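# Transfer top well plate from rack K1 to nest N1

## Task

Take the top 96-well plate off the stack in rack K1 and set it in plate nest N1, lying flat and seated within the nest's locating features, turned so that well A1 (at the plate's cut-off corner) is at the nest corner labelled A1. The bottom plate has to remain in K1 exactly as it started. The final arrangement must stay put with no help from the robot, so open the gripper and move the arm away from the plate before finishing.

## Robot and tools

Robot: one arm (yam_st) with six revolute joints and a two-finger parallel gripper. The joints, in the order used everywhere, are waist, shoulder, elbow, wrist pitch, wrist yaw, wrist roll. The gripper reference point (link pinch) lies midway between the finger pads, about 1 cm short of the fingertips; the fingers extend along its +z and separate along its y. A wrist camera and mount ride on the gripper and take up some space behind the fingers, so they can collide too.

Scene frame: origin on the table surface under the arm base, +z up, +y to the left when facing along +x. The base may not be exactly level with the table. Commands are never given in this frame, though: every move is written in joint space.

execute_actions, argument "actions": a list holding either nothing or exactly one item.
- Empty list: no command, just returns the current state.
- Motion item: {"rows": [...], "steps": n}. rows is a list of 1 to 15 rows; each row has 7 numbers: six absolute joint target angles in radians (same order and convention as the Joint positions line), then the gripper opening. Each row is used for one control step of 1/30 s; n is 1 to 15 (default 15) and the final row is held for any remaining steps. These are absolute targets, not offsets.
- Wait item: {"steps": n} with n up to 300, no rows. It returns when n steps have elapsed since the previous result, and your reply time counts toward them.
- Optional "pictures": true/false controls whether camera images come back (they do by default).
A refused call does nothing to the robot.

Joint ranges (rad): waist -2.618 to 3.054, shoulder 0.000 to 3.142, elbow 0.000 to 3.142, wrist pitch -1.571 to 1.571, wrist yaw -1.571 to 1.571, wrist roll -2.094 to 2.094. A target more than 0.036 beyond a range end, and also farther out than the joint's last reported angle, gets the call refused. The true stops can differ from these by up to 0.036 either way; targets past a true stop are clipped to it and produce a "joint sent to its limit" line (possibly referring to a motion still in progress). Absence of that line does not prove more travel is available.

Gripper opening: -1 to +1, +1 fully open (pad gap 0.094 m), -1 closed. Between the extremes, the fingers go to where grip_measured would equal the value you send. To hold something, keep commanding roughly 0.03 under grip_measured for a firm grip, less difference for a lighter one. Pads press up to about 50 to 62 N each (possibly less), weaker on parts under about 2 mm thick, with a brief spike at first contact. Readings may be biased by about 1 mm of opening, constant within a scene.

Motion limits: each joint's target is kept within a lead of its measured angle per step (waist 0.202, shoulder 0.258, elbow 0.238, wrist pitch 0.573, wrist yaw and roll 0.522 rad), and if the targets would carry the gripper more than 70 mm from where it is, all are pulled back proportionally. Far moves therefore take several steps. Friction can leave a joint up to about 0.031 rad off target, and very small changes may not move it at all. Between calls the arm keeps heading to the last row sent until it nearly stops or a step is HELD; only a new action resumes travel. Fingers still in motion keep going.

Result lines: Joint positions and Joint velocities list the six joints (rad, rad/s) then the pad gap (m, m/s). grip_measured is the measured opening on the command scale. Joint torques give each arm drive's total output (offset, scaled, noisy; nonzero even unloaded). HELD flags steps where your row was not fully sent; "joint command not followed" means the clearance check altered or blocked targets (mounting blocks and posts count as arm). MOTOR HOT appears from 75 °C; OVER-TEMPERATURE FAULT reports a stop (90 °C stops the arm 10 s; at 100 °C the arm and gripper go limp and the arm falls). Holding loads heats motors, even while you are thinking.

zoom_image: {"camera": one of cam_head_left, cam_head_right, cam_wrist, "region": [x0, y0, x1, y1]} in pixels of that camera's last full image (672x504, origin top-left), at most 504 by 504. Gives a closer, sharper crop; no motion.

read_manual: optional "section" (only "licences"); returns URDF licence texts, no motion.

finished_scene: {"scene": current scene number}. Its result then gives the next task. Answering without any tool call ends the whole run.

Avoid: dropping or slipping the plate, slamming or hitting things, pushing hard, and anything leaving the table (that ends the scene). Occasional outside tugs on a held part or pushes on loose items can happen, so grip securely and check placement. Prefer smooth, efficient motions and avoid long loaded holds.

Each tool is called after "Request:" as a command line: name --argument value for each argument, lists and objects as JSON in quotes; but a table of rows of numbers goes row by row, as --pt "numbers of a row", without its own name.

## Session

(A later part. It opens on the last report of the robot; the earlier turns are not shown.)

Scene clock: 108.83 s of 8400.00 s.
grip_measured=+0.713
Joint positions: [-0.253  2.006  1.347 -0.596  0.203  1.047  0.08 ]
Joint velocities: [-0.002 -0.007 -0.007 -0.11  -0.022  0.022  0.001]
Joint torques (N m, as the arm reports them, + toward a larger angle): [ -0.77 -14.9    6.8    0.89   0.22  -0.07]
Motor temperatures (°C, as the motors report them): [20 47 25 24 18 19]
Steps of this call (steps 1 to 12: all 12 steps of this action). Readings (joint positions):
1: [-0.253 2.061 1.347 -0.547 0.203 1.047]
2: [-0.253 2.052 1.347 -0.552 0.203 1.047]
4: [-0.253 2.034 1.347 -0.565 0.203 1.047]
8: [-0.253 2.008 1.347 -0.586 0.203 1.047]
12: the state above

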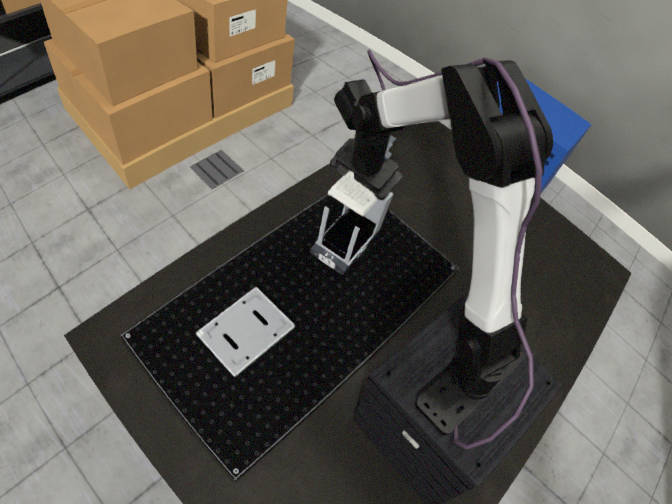

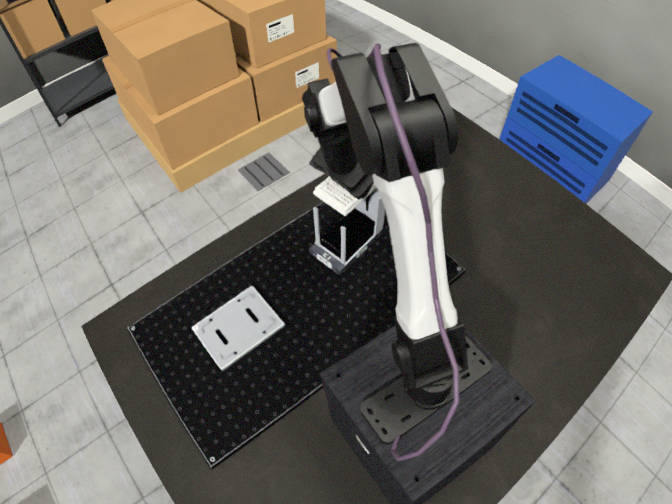

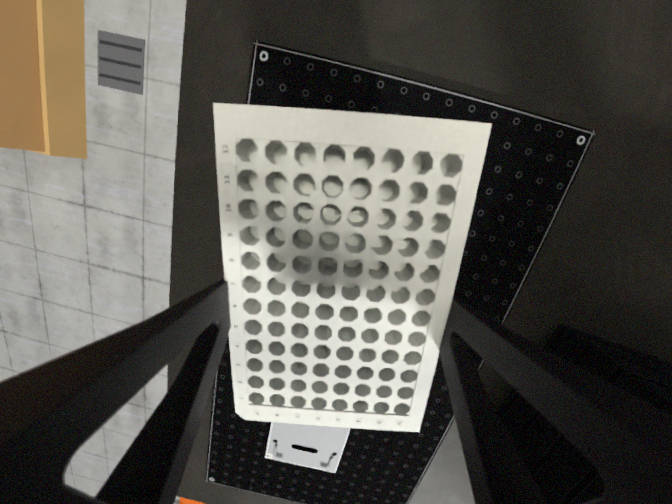

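Request:
execute_actions --actions '[{"rows":[[-0.235,2.0,1.38,-0.62,0.21,1.07,0.675],[-0.22,2.0,1.39,-0.645,0.214,1.1,0.675],[-0.2,2.005,1.4,-0.67,0.218,1.14,0.675],[-0.17,2.01,1.41,-0.695,0.222,1.18,0.675],[-0.135,2.015,1.42,-0.72,0.226,1.22,0.675],[-0.1,2.02,1.43,-0.745,0.23,1.26,0.675],[-0.065,2.025,1.44,-0.77,0.234,1.3,0.675],[-0.03,2.03,1.45,-0.79,0.238,1.34,0.675],[0.005,2.035,1.46,-0.81,0.242,1.38,0.675],[0.04,2.04,1.47,-0.825,0.246,1.42,0.675],[0.075,2.05,1.48,-0.835,0.25,1.46,0.675],[0.11,2.06,1.49,-0.84,0.254,1.5,0.675],[0.145,2.075,1.5,-0.84,0.258,1.54,0.675],[0.18,2.09,1.51,-0.84,0.262,1.58,0.675],[0.215,2.11,1.52,-0.83,0.266,1.62,0.675]],"steps":15}]' --pictures false

Request:
execute_actions --actions '[{"rows":[[0.25,2.13,1.525,-0.82,0.27,1.66,0.675],[0.285,2.15,1.53,-0.81,0.274,1.7,0.675],[0.32,2.17,1.535,-0.8,0.278,1.74,0.675],[0.355,2.19,1.538,-0.79,0.282,1.78,0.675],[0.39,2.21,1.541,-0.78,0.286,1.82,0.675],[0.42,2.23,1.544,-0.77,0.29,1.86,0.675],[0.45,2.25,1.546,-0.755,0.294,1.9,0.675],[0.475,2.27,1.546,-0.74,0.298,1.94,0.675],[0.5,2.29,1.546,-0.725,0.302,1.98,0.675],[0.52,2.31,1.546,-0.71,0.303,2.02,0.675],[0.535,2.33,1.546,-0.695,0.303,2.05,0.675],[0.55,2.35,1.546,-0.68,0.303,2.06,0.675],[0.56,2.37,1.546,-0.66,0.303,2.06,0.675],[0.568,2.39,1.546,-0.64,0.303,2.06,0.675],[0.573,2.41,1.546,-0.62,0.303,2.06,0.675]],"steps":15}]' --pictures false

Request:
execute_actions --actions '[{"rows":[[0.575,2.428,1.546,-0.6,0.303,2.06,0.675],[0.575,2.444,1.546,-0.585,0.303,2.06,0.675],[0.575,2.458,1.546,-0.575,0.303,2.06,0.675],[0.575,2.47,1.546,-0.57,0.303,2.06,0.675],[0.575,2.481,1.546,-0.57,0.303,2.06,0.675],[0.575,2.491,1.546,-0.57,0.303,2.06,0.675],[0.575,2.499,1.546,-0.57,0.303,2.06,0.675],[0.575,2.505,1.546,-0.57,0.303,2.06,0.675],[0.575,2.51,1.546,-0.57,0.303,2.06,0.675]],"steps":15}]' --pictures false

Request:
execute_actions --actions '[{"steps":6}]'

Scene clock: 129.77 s of 8400.00 s.
grip_measured=+0.713
Joint positions: [ 0.153  2.072  1.478 -0.797  0.242  1.451  0.08 ]
Joint velocities: [ 0.96   0.398  0.3   -0.168  0.022  1.077  0.   ]
Joint torques (N m, as the arm reports them, + toward a larger angle): [  0.81 -12.34   8.08   0.34   0.25  -0.01]
Motor temperatures (°C, as the motors report them): [20 47 26 24 18 19]
Steps of this call (steps 1 to 15: the robot went on to your last target; steps 16 to 90: nothing new was sent; then 17.43 s passed at rest; steps 91 to 105: all 15 steps of this action). Readings (joint positions):
91: [-0.253 2.006 1.347 -0.604 0.203 1.049]
92: [-0.250 2.006 1.349 -0.611 0.204 1.056]
94: [-0.232 2.006 1.360 -0.638 0.211 1.089]
98: [-0.118 2.015 1.404 -0.706 0.226 1.199]
105: the state above

Scene clock: 130.27 s of 8400.00 s.
grip_measured=+0.713
Joint positions: [ 0.569  2.376  1.517 -0.681  0.265  1.982  0.08 ]
Joint velocities: [ 0.359  0.589 -0.007  0.813 -0.579  0.447 -0.   ]
Joint torques (N m, as the arm reports them, + toward a larger angle): [ -0.33 -14.94   7.46  -0.64   1.64   0.01]
Motor temperatures (°C, as the motors report them): [20 47 26 24 18 19]
Steps of this call (steps 1 to 15: all 15 steps of this action). Readings (joint positions):
1: [0.187 2.087 1.487 -0.799 0.246 1.489]
2: [0.220 2.105 1.495 -0.799 0.250 1.528]
4: [0.286 2.145 1.507 -0.796 0.258 1.606]
8: [0.420 2.232 1.516 -0.774 0.272 1.765]
15: the state above

Scene clock: 130.77 s of 8400.00 s.
grip_measured=+0.713
Joint positions: [ 0.57   2.512  1.531 -0.558  0.278  2.049  0.08 ]
Joint velocities: [ 0.022 -0.007 -0.017 -0.007  0.183  0.051 -0.001]
Joint torques (N m, as the arm reports them, + toward a larger angle): [  1.29 -15.24   5.71   0.02   0.2    0.04]
Motor temperatures (°C, as the motors report them): [20 47 26 24 18 19]
Steps of this call (steps 1 to 15: all 15 steps of this action). Readings (joint positions):
1: [0.581 2.397 1.517 -0.650 0.243 1.996]
2: [0.596 2.418 1.519 -0.616 0.217 2.007]
4: [0.622 2.456 1.526 -0.557 0.179 2.023]
8: [0.629 2.497 1.531 -0.527 0.195 2.039]
15: the state above

Scene clock: 130.97 s of 8400.00 s.
grip_measured=+0.713
Joint positions: [ 0.57   2.512  1.531 -0.56   0.289  2.05   0.08 ]
Joint velocities: [-0.007 -0.007 -0.017 -0.022  0.037  0.022 -0.   ]
Joint torques (N m, as the arm reports them, + toward a larger angle): [  1.35 -15.28   5.71   0.02   0.31   0.03]
Motor temperatures (°C, as the motors report them): [20 47 26 24 18 19]
Steps of this call (steps 1 to 6: the robot went on to your last target). Readings (joint positions):
1: [0.570 2.512 1.531 -0.559 0.281 2.049]
2: [0.570 2.512 1.531 -0.559 0.283 2.050]
4: [0.570 2.512 1.531 -0.560 0.288 2.050]
6: the state above

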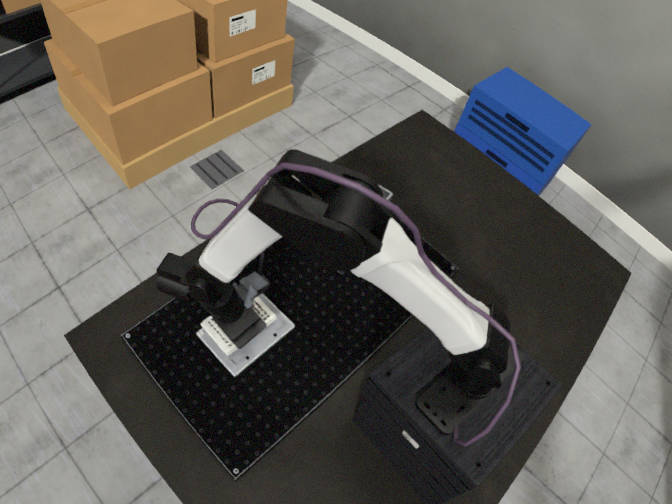

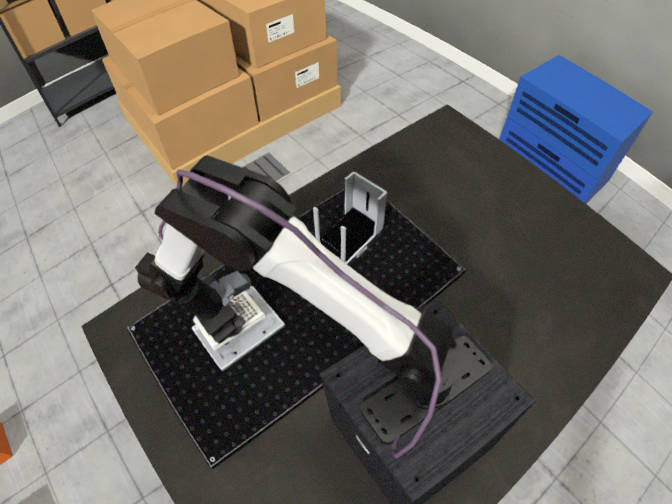

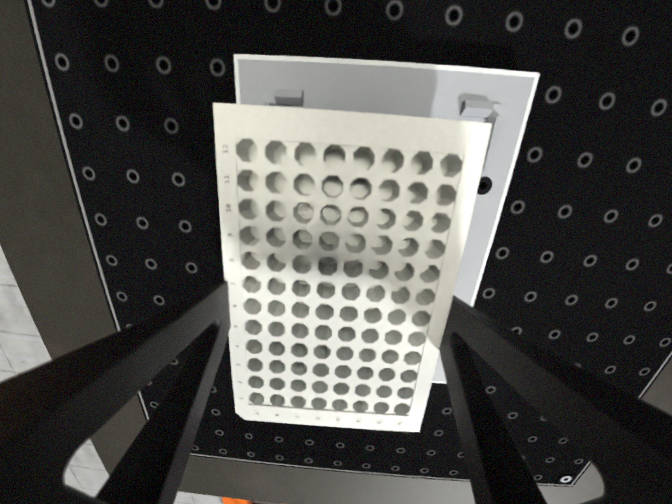

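Request:
execute_actions --actions '[{"rows":[[0.572,2.51,1.513,-0.56,0.303,2.05,0.675],[0.572,2.51,1.51,-0.56,0.303,2.05,0.675],[0.572,2.51,1.507,-0.56,0.303,2.05,0.675],[0.572,2.51,1.504,-0.56,0.303,2.05,0.675],[0.572,2.51,1.501,-0.56,0.303,2.05,0.675],[0.572,2.51,1.498,-0.56,0.303,2.05,0.675],[0.572,2.51,1.495,-0.56,0.303,2.05,0.675],[0.572,2.51,1.492,-0.56,0.303,2.05,0.675],[0.572,2.51,1.489,-0.56,0.303,2.05,0.675],[0.572,2.51,1.486,-0.56,0.303,2.05,0.675],[0.572,2.51,1.483,-0.56,0.303,2.05,0.675],[0.572,2.51,1.481,-0.56,0.303,2.05,0.675]],"steps":15}]' --pictures false

Request:
execute_actions --actions '[{"steps":5}]'

Scene clock: 139.27 s of 8400.00 s.
grip_measured=+0.713
Joint positions: [ 0.57   2.512  1.502 -0.559  0.294  2.051  0.08 ]
Joint velocities: [-0.017 -0.007 -0.032  0.037  0.007  0.066  0.   ]
Joint torques (N m, as the arm reports them, + toward a larger angle): [  1.13 -14.99   2.61   0.04   0.31  -0.08]
Motor temperatures (°C, as the motors report them): [20 48 26 23 18 19]
Steps of this call (steps 1 to 30: the robot went on to your last target; steps 31 to 90: nothing new was sent; then 4.80 s passed at rest; steps 91 to 105: all 15 steps of this action). Readings (joint positions):
91: [0.570 2.512 1.531 -0.561 0.293 2.051]
92: [0.570 2.512 1.531 -0.561 0.293 2.051]
94: [0.570 2.512 1.531 -0.561 0.293 2.051]
98: [0.570 2.512 1.526 -0.560 0.294 2.051]
105: the state above

Scene clock: 139.43 s of 8400.00 s.
grip_measured=+0.713
Joint positions: [ 0.57   2.512  1.502 -0.559  0.294  2.051  0.08 ]
Joint velocities: [-0.002  0.002 -0.022  0.007 -0.007 -0.037  0.   ]
Joint torques (N m, as the arm reports them, + toward a larger angle): [  1.14 -15.2    2.58   0.02   0.3   -0.08]
Motor temperatures (°C, as the motors report them): [20 48 26 23 18 19]
Steps of this call (steps 1 to 5: the robot went on to your last target). Readings (joint positions):
1: [0.570 2.512 1.502 -0.559 0.294 2.051]
2: [0.570 2.512 1.502 -0.559 0.294 2.051]
4: [0.570 2.512 1.502 -0.559 0.294 2.051]
5: the state above

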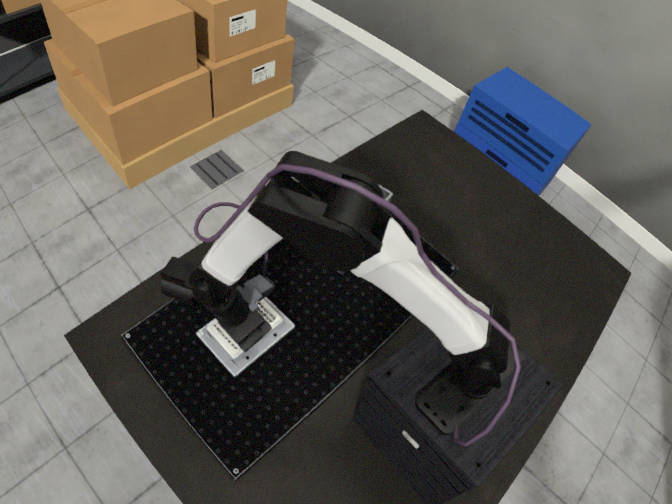

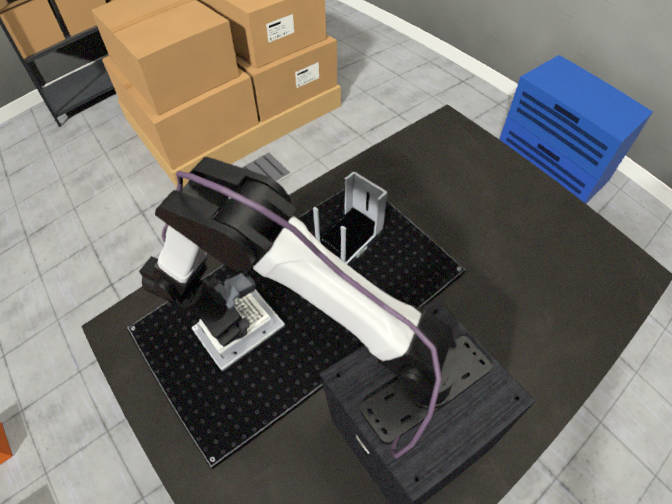

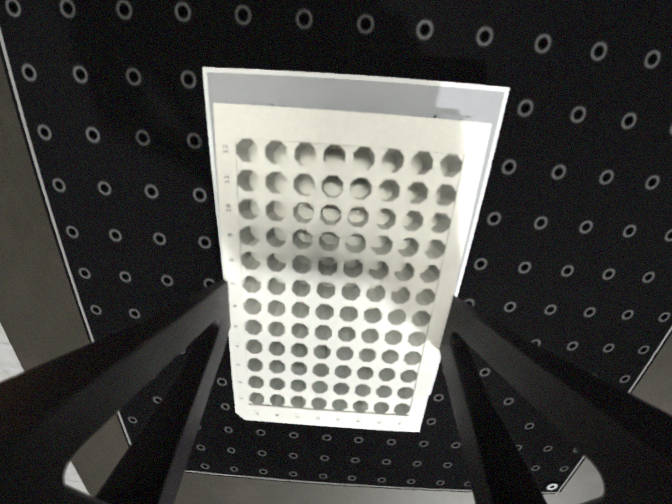

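Request:
execute_actions --actions '[{"rows":[[0.572,2.518,1.5,-0.55,0.303,2.034,0.675],[0.572,2.521,1.5,-0.548,0.303,2.034,0.675],[0.572,2.524,1.5,-0.546,0.303,2.034,0.675],[0.572,2.527,1.5,-0.544,0.303,2.034,0.675],[0.572,2.53,1.5,-0.542,0.303,2.034,0.675],[0.572,2.533,1.5,-0.54,0.303,2.034,0.675],[0.572,2.535,1.5,-0.538,0.303,2.034,0.675]],"steps":15}]'

Request:
zoom_image --camera "cam_wrist" --region '[140,40,560,460]'

Scene clock: 143.83 s of 8400.00 s.
grip_measured=+0.713
Joint positions: [ 0.57   2.534  1.502 -0.547  0.294  2.043  0.08 ]
Joint velocities: [-0.012  0.017  0.002  0.007  0.051  0.037  0.001]
Joint torques (N m, as the arm reports them, + toward a larger angle): [  1.14 -14.81   4.06   0.08   0.3   -0.17]
Motor temperatures (°C, as the motors report them): [20 48 25 23 18 19]
Steps of this call (steps 1 to 15: the robot went on to your last target; steps 16 to 90: nothing new was sent; then 0.90 s passed at rest; steps 91 to 105: all 15 steps of this action). Readings (joint positions):
91: [0.570 2.512 1.502 -0.559 0.294 2.050]
92: [0.570 2.512 1.502 -0.559 0.294 2.048]
94: [0.570 2.514 1.502 -0.556 0.294 2.046]
98: [0.570 2.526 1.502 -0.549 0.294 2.045]
105: the state above

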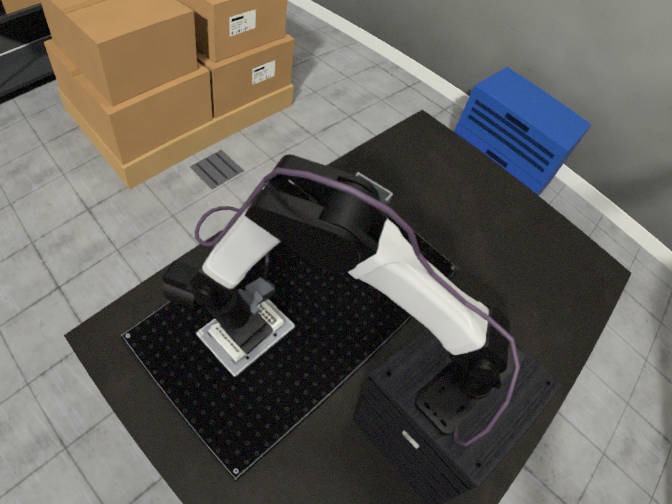

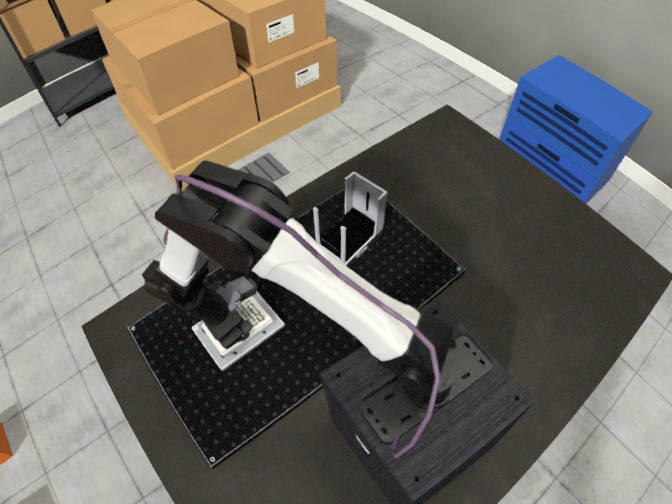

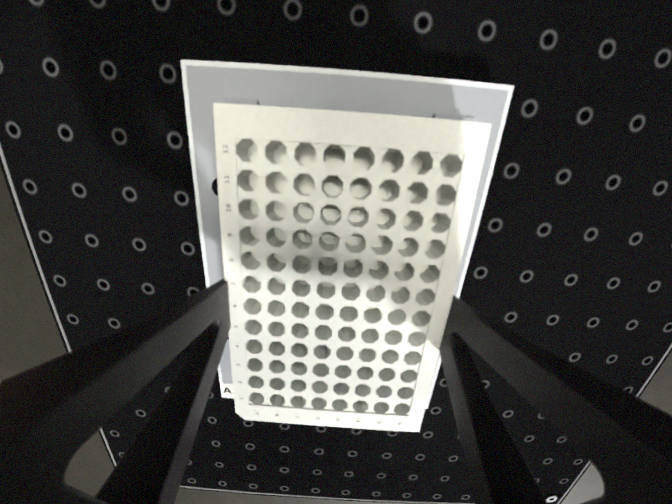

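Region (140, 40, 560, 460) of cam_wrist's 672x504 image, scaled by 1.200, with more detail than that image has.

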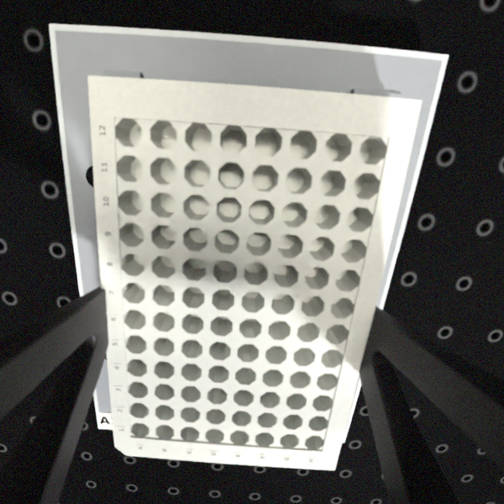

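Request:
execute_actions --actions '[{"rows":[[0.58,2.535,1.535,-0.556,0.308,2.055,0.675],[0.582,2.535,1.54,-0.561,0.313,2.057,0.675],[0.584,2.535,1.545,-0.566,0.318,2.059,0.675],[0.586,2.536,1.55,-0.571,0.323,2.061,0.675],[0.588,2.538,1.555,-0.576,0.328,2.063,0.675],[0.59,2.54,1.56,-0.581,0.333,2.065,0.675],[0.592,2.542,1.565,-0.586,0.338,2.067,0.675],[0.594,2.544,1.569,-0.591,0.343,2.069,0.675],[0.595,2.546,1.573,-0.596,0.348,2.07,0.675],[0.596,2.548,1.576,-0.601,0.349,2.07,0.675],[0.596,2.55,1.578,-0.603,0.349,2.07,0.675],[0.596,2.552,1.579,-0.603,0.349,2.07,0.675],[0.596,2.554,1.579,-0.603,0.349,2.07,0.675],[0.596,2.556,1.579,-0.603,0.349,2.07,0.675]],"steps":15}]' --pictures false

Request:
execute_actions --actions '[{"steps":10}]'

Request:
zoom_image --camera "cam_wrist" --region '[140,40,560,460]'

Scene clock: 154.63 s of 8400.00 s.
grip_measured=+0.713
Joint positions: [ 0.586  2.544  1.552 -0.583  0.334  2.059  0.08 ]
Joint velocities: [ 0.002  0.1   -0.002 -0.066  0.037  0.022  0.001]
Joint torques (N m, as the arm reports them, + toward a larger angle): [  1.63 -14.59   6.66  -0.14   0.35   0.  ]
Motor temperatures (°C, as the motors report them): [20 48 25 23 18 19]
Steps of this call (steps 1 to 15: the robot went on to your last target; steps 16 to 90: nothing new was sent; then 7.30 s passed at rest; steps 91 to 105: all 15 steps of this action). Readings (joint positions):
91: [0.570 2.534 1.502 -0.545 0.295 2.043]
92: [0.570 2.534 1.502 -0.546 0.296 2.044]
94: [0.570 2.534 1.507 -0.554 0.301 2.046]
98: [0.575 2.534 1.531 -0.567 0.317 2.053]
105: the state above

Scene clock: 154.97 s of 8400.00 s.
grip_measured=+0.713
Joint positions: [ 0.586  2.555  1.552 -0.593  0.338  2.061  0.08 ]
Joint velocities: [ 0.002  0.017 -0.002  0.022  0.051  0.037 -0.   ]
Joint torques (N m, as the arm reports them, + toward a larger angle): [  1.69 -15.06   6.51  -0.14   0.34   0.01]
Motor temperatures (°C, as the motors report them): [20 48 25 23 18 19]
Steps of this call (steps 1 to 10: the robot went on to your last target). Readings (joint positions):
1: [0.586 2.548 1.552 -0.585 0.335 2.059]
2: [0.586 2.551 1.552 -0.587 0.336 2.060]
4: [0.586 2.554 1.552 -0.591 0.337 2.060]
8: [0.586 2.555 1.552 -0.593 0.338 2.061]
10: the state above

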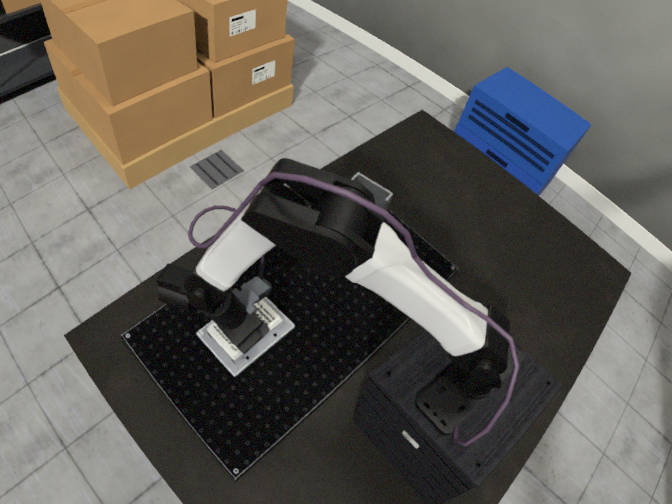

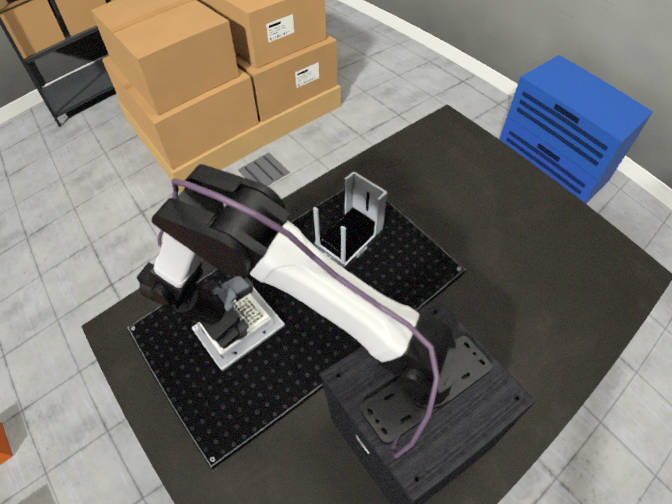

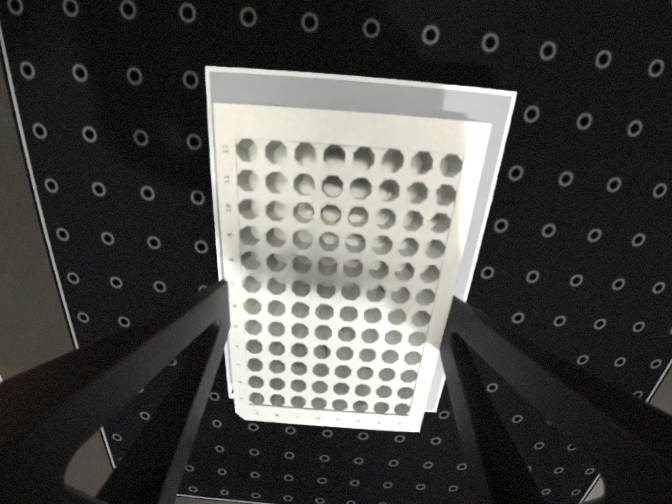

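Region (140, 40, 560, 460) of cam_wrist's 672x504 image, scaled by 1.200, with more detail than that image has.

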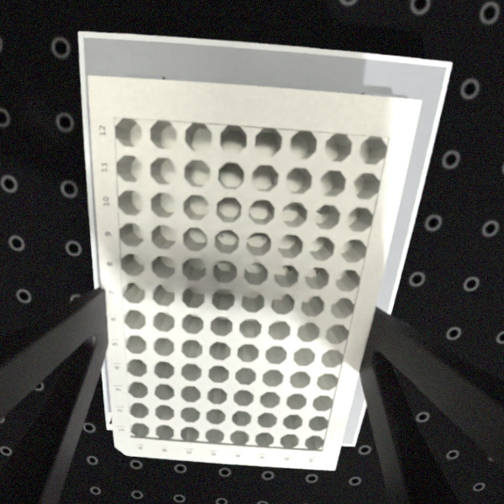

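Request:
execute_actions --actions '[{"rows":[[0.59,2.559,1.56,-0.584,0.349,2.078,0.675],[0.59,2.561,1.56,-0.582,0.349,2.078,0.675],[0.59,2.563,1.56,-0.58,0.349,2.078,0.675],[0.59,2.565,1.56,-0.578,0.349,2.078,0.675],[0.59,2.567,1.56,-0.576,0.349,2.078,0.675],[0.59,2.569,1.56,-0.575,0.349,2.078,0.675],[0.59,2.571,1.56,-0.575,0.349,2.078,0.675]],"steps":15}]' --pictures false

Request:
execute_actions --actions '[{"steps":5}]'

Request:
zoom_image --camera "cam_wrist" --region '[140,40,560,460]'

Scene clock: 160.87 s of 8400.00 s.
grip_measured=+0.713
Joint positions: [ 0.586  2.569  1.552 -0.583  0.339  2.069  0.08 ]
Joint velocities: [-0.012  0.012  0.007 -0.007  0.022 -0.051  0.   ]
Joint torques (N m, as the arm reports them, + toward a larger angle): [  1.28 -14.91   4.91   0.03   0.32   0.  ]
Motor temperatures (°C, as the motors report them): [20 48 25 23 18 19]
Steps of this call (steps 1 to 30: the robot went on to your last target; steps 31 to 90: nothing new was sent; then 2.40 s passed at rest; steps 91 to 105: all 15 steps of this action). Readings (joint positions):
91: [0.586 2.555 1.552 -0.593 0.339 2.062]
92: [0.586 2.555 1.552 -0.593 0.339 2.064]
94: [0.586 2.555 1.552 -0.591 0.339 2.066]
98: [0.586 2.561 1.552 -0.584 0.339 2.067]
105: the state above

Scene clock: 161.03 s of 8400.00 s.
grip_measured=+0.713
Joint positions: [ 0.586  2.569  1.552 -0.582  0.339  2.069  0.08 ]
Joint velocities: [-0.007  0.002 -0.007  0.022 -0.022  0.022 -0.001]
Joint torques (N m, as the arm reports them, + toward a larger angle): [  1.27 -14.89   4.87   0.06   0.33   0.01]
Motor temperatures (°C, as the motors report them): [20 48 25 23 18 19]
Steps of this call (steps 1 to 5: the robot went on to your last target). Readings (joint positions):
1: [0.586 2.569 1.552 -0.582 0.339 2.069]
2: [0.586 2.569 1.552 -0.582 0.339 2.069]
4: [0.586 2.569 1.552 -0.582 0.339 2.069]
5: the state above

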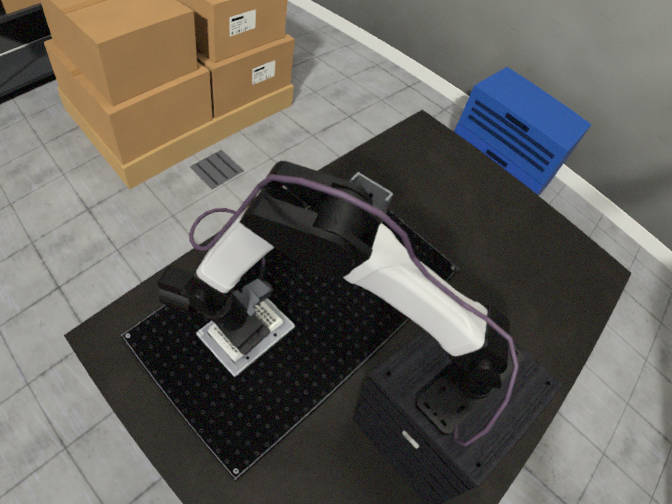

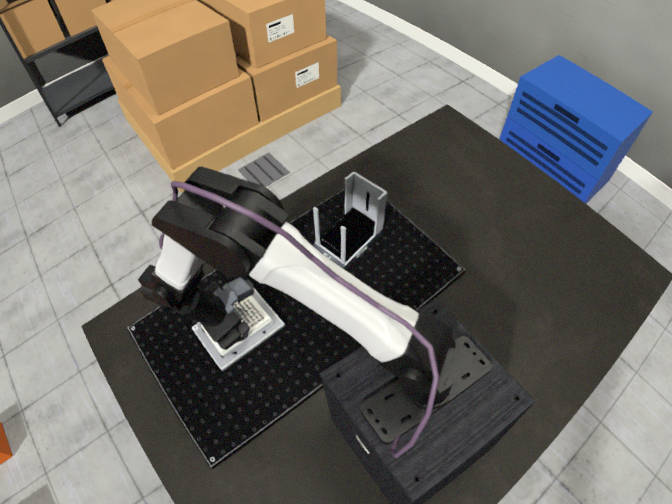

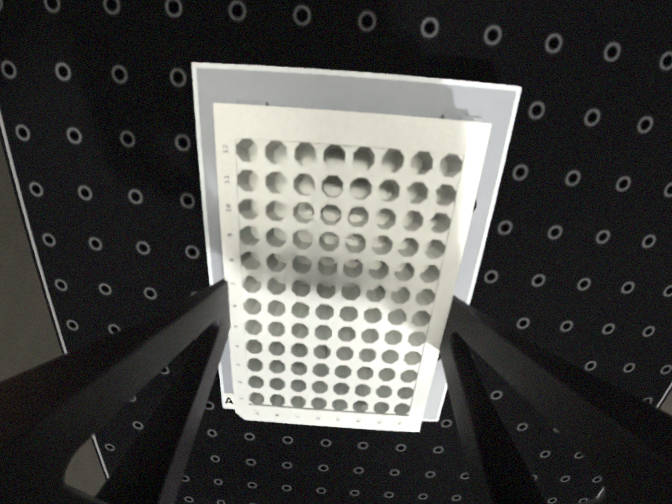

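Region (140, 40, 560, 460) of cam_wrist's 672x504 image, scaled by 1.200, with more detail than that image has.

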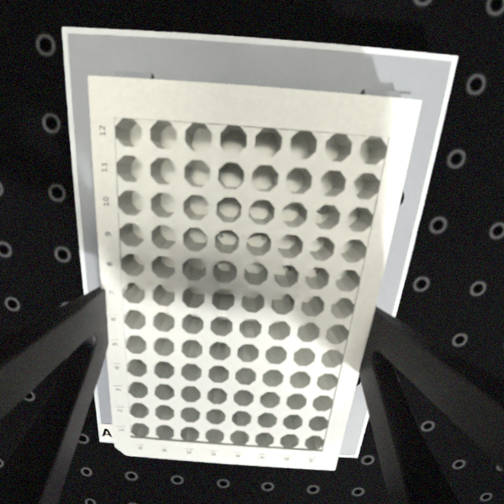

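Request:
execute_actions --actions '[{"rows":[[0.59,2.573,1.56,-0.576,0.347,2.074,0.675],[0.59,2.575,1.56,-0.575,0.347,2.074,0.675],[0.59,2.577,1.56,-0.574,0.347,2.074,0.675],[0.59,2.579,1.56,-0.572,0.347,2.074,0.675],[0.59,2.581,1.56,-0.569,0.347,2.074,0.675],[0.59,2.583,1.56,-0.566,0.347,2.074,0.675],[0.59,2.585,1.56,-0.563,0.347,2.074,0.675],[0.59,2.587,1.56,-0.561,0.347,2.074,0.675],[0.59,2.589,1.56,-0.559,0.347,2.074,0.675],[0.59,2.591,1.56,-0.557,0.347,2.074,0.675]],"steps":15}]' --pictures false

Request:
execute_actions --actions '[{"steps":5}]'

Request:
zoom_image --camera "cam_wrist" --region '[140,40,560,460]'

Scene clock: 169.13 s of 8400.00 s.
grip_measured=+0.713
Joint positions: [ 0.586  2.586  1.552 -0.566  0.338  2.069  0.08 ]
Joint velocities: [ 0.022 -0.002 -0.012  0.007 -0.007 -0.007 -0.   ]
Joint torques (N m, as the arm reports them, + toward a larger angle): [  1.26 -14.48   4.81   0.07   0.3   -0.02]
Motor temperatures (°C, as the motors report them): [20 49 25 23 18 19]
Steps of this call (steps 1 to 15: the robot went on to your last target; steps 16 to 90: nothing new was sent; then 4.60 s passed at rest; steps 91 to 105: all 15 steps of this action). Readings (joint positions):
91: [0.586 2.569 1.552 -0.581 0.339 2.069]
92: [0.586 2.569 1.552 -0.581 0.339 2.069]
94: [0.586 2.569 1.552 -0.581 0.339 2.069]
98: [0.586 2.574 1.552 -0.574 0.339 2.069]
105: the state above

Scene clock: 169.30 s of 8400.00 s.
grip_measured=+0.713
Joint positions: [ 0.586  2.586  1.552 -0.566  0.338  2.069  0.08 ]
Joint velocities: [-0.002 -0.002 -0.017 -0.051 -0.051 -0.11   0.   ]
Joint torques (N m, as the arm reports them, + toward a larger angle): [  1.36 -14.57   4.83   0.08   0.3   -0.03]
Motor temperatures (°C, as the motors report them): [20 49 25 23 18 19]
Steps of this call (steps 1 to 5: the robot went on to your last target). Readings (joint positions):
1: [0.586 2.586 1.552 -0.566 0.338 2.069]
2: [0.586 2.586 1.552 -0.566 0.338 2.069]
4: [0.586 2.586 1.552 -0.566 0.338 2.069]
5: the state above

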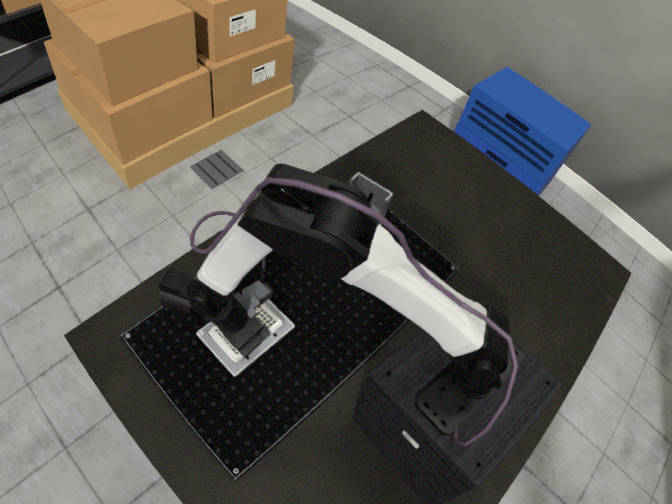

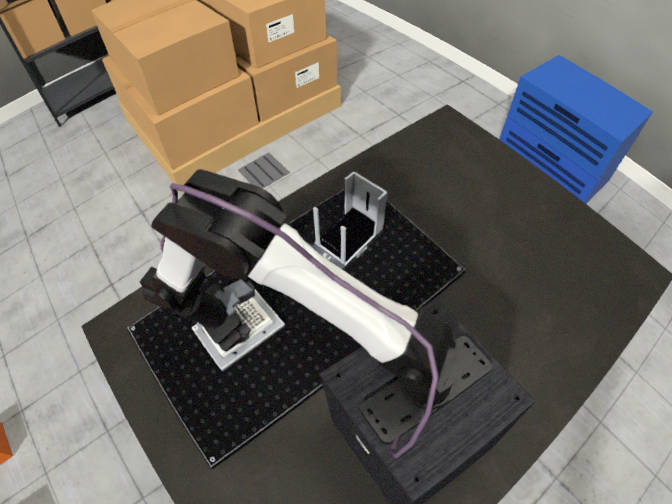

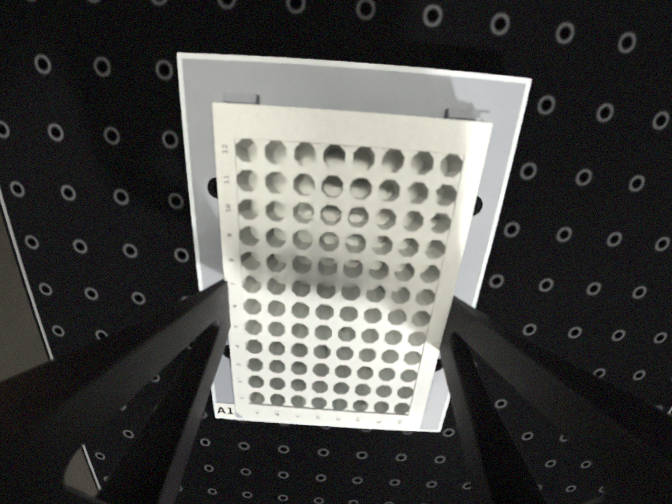

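Region (140, 40, 560, 460) of cam_wrist's 672x504 image, scaled by 1.200, with more detail than that image has.

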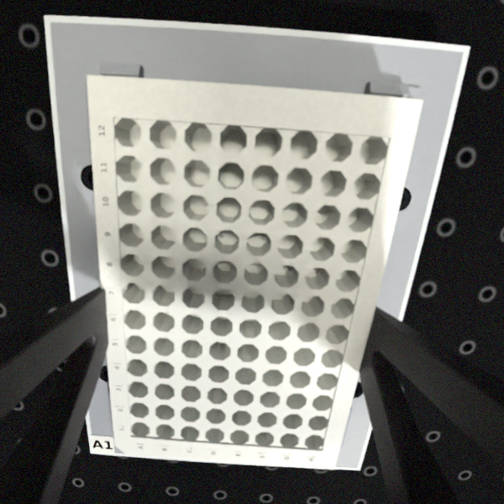

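Request:
execute_actions --actions '[]'

Scene clock: 177.03 s of 8400.00 s.
grip_measured=+0.713
Joint positions: [ 0.586  2.586  1.552 -0.566  0.338  2.069  0.08 ]
Joint velocities: [ 0.002 -0.012  0.002 -0.022 -0.022 -0.037 -0.   ]
Joint torques (N m, as the arm reports them, + toward a larger angle): [  1.29 -14.54   4.79   0.08   0.31  -0.03]
Motor temperatures (°C, as the motors report them): [20 49 25 23 18 19]
Steps of this call (steps 1 to 15: the robot went on to your last target; steps 16 to 90: nothing new was sent; then 4.73 s passed at rest). Readings (joint positions):
1: [0.586 2.586 1.552 -0.566 0.338 2.069]
2: [0.586 2.586 1.552 -0.566 0.338 2.069]
4: [0.586 2.586 1.552 -0.566 0.338 2.069]
8: [0.586 2.586 1.552 -0.566 0.338 2.069]
90: the state above
The arm was judged still, so your last target was given up. Only a new action makes it travel on or press farther. Fingers that are still opening or closing keep moving.

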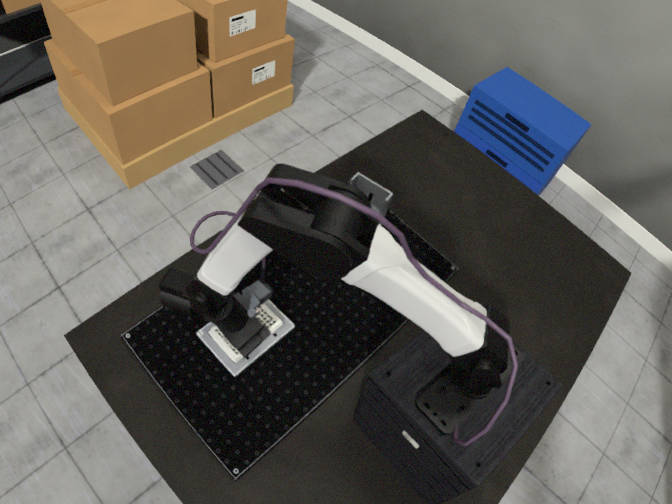

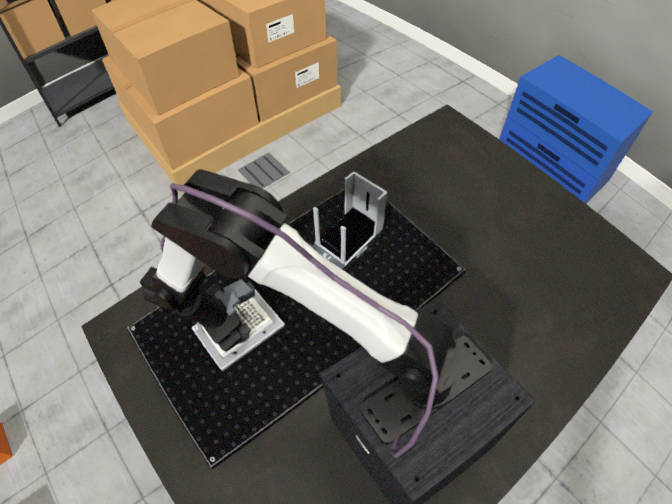

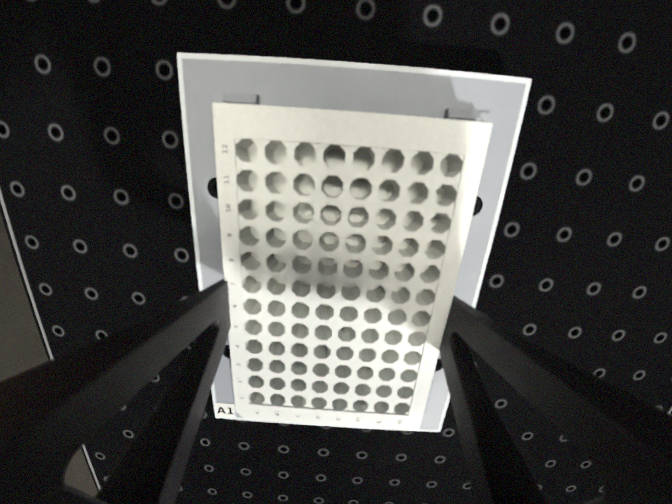

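Request:
execute_actions --actions '[{"rows":[[0.59,2.594,1.56,-0.557,0.347,2.074,0.675],[0.59,2.597,1.56,-0.557,0.347,2.074,0.675],[0.59,2.6,1.56,-0.557,0.347,2.074,0.675],[0.59,2.603,1.56,-0.557,0.347,2.074,0.675]],"steps":12}]' --pictures false

Scene clock: 179.80 s of 8400.00 s.
grip_measured=+0.713
Joint positions: [ 0.586  2.586  1.552 -0.566  0.338  2.069  0.08 ]
Joint velocities: [-0.002  0.007 -0.022  0.022 -0.007 -0.037 -0.   ]
Joint torques (N m, as the arm reports them, + toward a larger angle): [  1.28 -13.41   4.82   0.08   0.31  -0.03]
Motor temperatures (°C, as the motors report them): [20 49 25 23 18 19]
Steps of this call (steps 1 to 71: nothing new was sent; steps 72 to 83: all 12 steps of this action). Readings (joint positions):
72: [0.586 2.586 1.552 -0.566 0.338 2.069]
73: [0.586 2.586 1.552 -0.566 0.338 2.069]
75: [0.586 2.586 1.552 -0.566 0.338 2.069]
79: [0.586 2.586 1.552 -0.566 0.338 2.069]
83: the state above

Request:
execute_actions --actions '[{"rows":[[0.588,2.595,1.56,-0.56,0.343,2.072,0.675],[0.588,2.588,1.56,-0.563,0.343,2.072,0.675],[0.588,2.585,1.56,-0.565,0.34,2.07,0.69],[0.588,2.585,1.56,-0.565,0.34,2.07,0.70],[0.588,2.585,1.56,-0.565,0.34,2.07,0.715],[0.588,2.585,1.56,-0.565,0.34,2.07,0.73],[0.588,2.585,1.56,-0.565,0.34,2.07,0.78],[0.588,2.585,1.56,-0.565,0.34,2.07,0.85],[0.588,2.585,1.56,-0.565,0.34,2.07,1],[0.588,2.585,1.56,-0.565,0.34,2.07,1],[0.588,2.575,1.56,-0.57,0.34,2.07,1],[0.588,2.563,1.56,-0.575,0.34,2.07,1],[0.588,2.553,1.56,-0.585,0.34,2.07,1],[0.588,2.54,1.56,-0.598,0.34,2.07,1],[0.588,2.525,1.56,-0.613,0.34,2.07,1]]}]' --pictures false

Request:
execute_actions --actions '[{"rows":[[0.588,2.51,1.56,-0.628,0.34,2.07,1],[0.588,2.49,1.56,-0.648,0.34,2.07,1],[0.588,2.47,1.56,-0.668,0.34,2.07,1],[0.588,2.445,1.56,-0.693,0.34,2.07,1],[0.588,2.42,1.56,-0.718,0.34,2.07,1],[0.588,2.39,1.56,-0.748,0.34,2.07,1],[0.588,2.36,1.56,-0.778,0.34,2.07,1],[0.588,2.33,1.56,-0.808,0.34,2.07,1],[0.588,2.3,1.56,-0.838,0.34,2.07,1],[0.588,2.27,1.56,-0.868,0.34,2.07,1],[0.588,2.24,1.56,-0.898,0.34,2.07,1],[0.588,2.21,1.56,-0.928,0.34,2.07,1],[0.588,2.18,1.56,-0.958,0.34,2.07,1],[0.588,2.15,1.56,-0.988,0.34,2.07,1],[0.588,2.12,1.56,-1.018,0.34,2.07,1]]}]' --pictures false

Request:
execute_actions --actions '[{"rows":[[0.57,2.1,1.56,-1.03,0.34,2.07,1],[0.55,2.08,1.56,-1.04,0.34,2.07,1],[0.53,2.06,1.56,-1.05,0.34,2.07,1],[0.5,2.04,1.56,-1.06,0.34,2.07,1],[0.47,2.03,1.56,-1.07,0.34,2.07,1],[0.44,2.02,1.56,-1.08,0.34,2.07,1],[0.41,2.01,1.56,-1.08,0.34,2.07,1],[0.39,2.0,1.56,-1.08,0.34,2.07,1],[0.37,2.0,1.56,-1.08,0.34,2.07,1]],"steps":15}]'

Request:
zoom_image --camera "cam_head_left" --region '[180,270,310,385]'

Scene clock: 189.50 s of 8400.00 s.
grip_measured=+1.000
Joint positions: [ 0.586  2.579  1.552 -0.578  0.337  2.069  0.094]
Joint velocities: [-0.007 -0.178  0.017 -0.315  0.007 -0.066  0.   ]
Joint torques (N m, as the arm reports them, + toward a larger angle): [  1.13 -19.47   4.81  -0.03   0.26  -0.06]
Motor temperatures (°C, as the motors report them): [20 48 25 23 18 19]
Steps of this call (steps 1 to 15: the robot went on to your last target; steps 16 to 90: nothing new was sent; then 6.20 s passed at rest; steps 91 to 105: all 15 steps of this action). Readings (joint positions):
91: [0.586 2.586 1.552 -0.566 0.338 2.069]
92: [0.586 2.586 1.552 -0.566 0.338 2.069]
94: [0.586 2.586 1.552 -0.566 0.338 2.069]
98: [0.586 2.586 1.552 -0.566 0.337 2.069]
105: the state above

Scene clock: 190.00 s of 8400.00 s.
grip_measured=+1.000
Joint positions: [ 0.586  2.187  1.552 -0.884  0.337  2.069  0.094]
Joint velocities: [-0.007 -0.857  0.002 -0.828 -0.022 -0.051  0.   ]
Joint torques (N m, as the arm reports them, + toward a larger angle): [  1.1  -15.82   6.36   0.06   0.23  -0.06]
Motor temperatures (°C, as the motors report them): [20 48 25 23 18 19]
Steps of this call (steps 1 to 15: all 15 steps of this action). Readings (joint positions):
1: [0.586 2.570 1.552 -0.588 0.337 2.069]
2: [0.586 2.558 1.552 -0.599 0.337 2.069]
4: [0.586 2.522 1.552 -0.626 0.337 2.069]
8: [0.586 2.411 1.552 -0.703 0.337 2.069]
15: the state above

Scene clock: 190.50 s of 8400.00 s.
grip_measured=+1.000
Joint positions: [ 0.357  2.015  1.552 -1.064  0.342  2.069  0.094]
Joint velocities: [ 0.051 -0.002 -0.017 -0.11  -0.037  0.051  0.   ]
Joint torques (N m, as the arm reports them, + toward a larger angle): [  1.38 -14.69   6.75  -0.01   0.22  -0.07]
Motor temperatures (°C, as the motors report them): [20 48 25 23 18 19]
Steps of this call (steps 1 to 15: all 15 steps of this action). Readings (joint positions):
1: [0.585 2.158 1.552 -0.911 0.337 2.069]
2: [0.583 2.131 1.552 -0.935 0.337 2.069]
4: [0.565 2.086 1.552 -0.974 0.335 2.069]
8: [0.456 2.029 1.552 -1.027 0.334 2.069]
15: the state above

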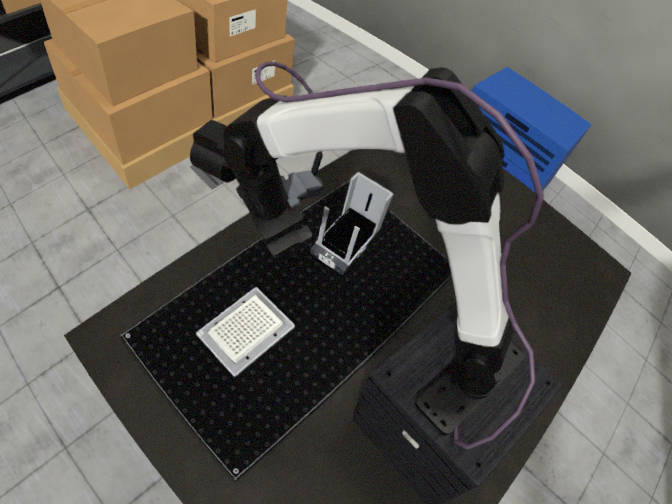

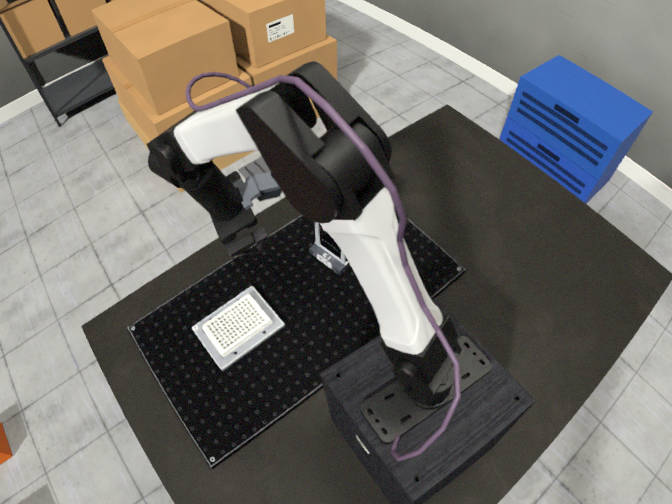

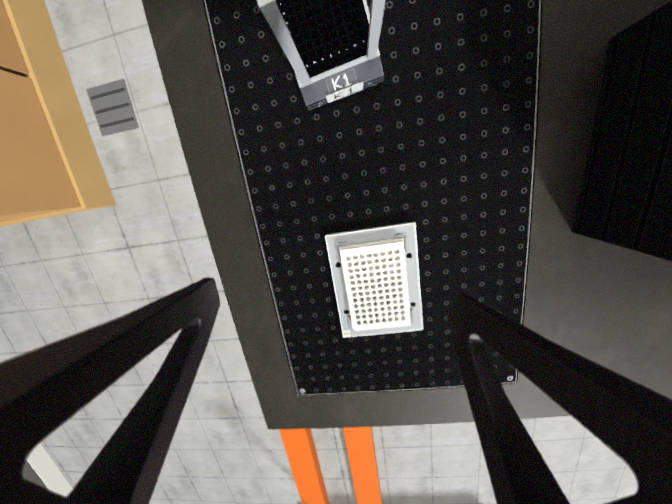

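Region (180, 270, 310, 385) of cam_head_left's 672x504 image, scaled by 3.877, with more detail than that image has; it fills the top 446 rows of this view, and the rest is white.

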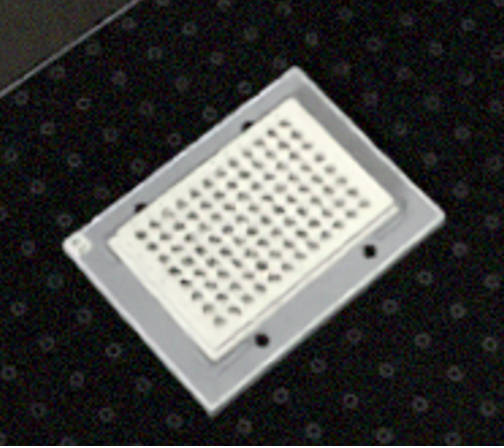

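Request:
zoom_image --camera "cam_wrist" --region '[310,215,440,345]'

Request:
zoom_image --camera "cam_head_right" --region '[185,280,290,375]'

Region (310, 215, 440, 345) of cam_wrist's 672x504 image, scaled by 3.877, with more detail than that image has.

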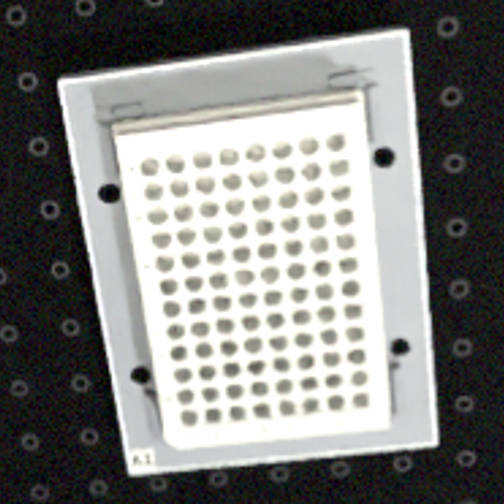

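Region (185, 280, 290, 375) of cam_head_right's 672x504 image, scaled by 4.800, with more detail than that image has; it fills the top 456 rows of this view, and the rest is white.

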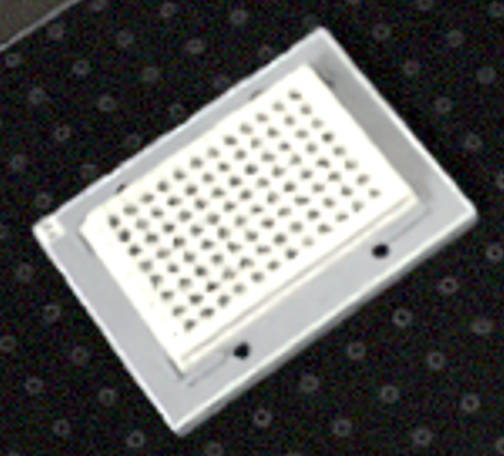

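Request:
finished_scene --scene 2

The scene is finished: the task was done.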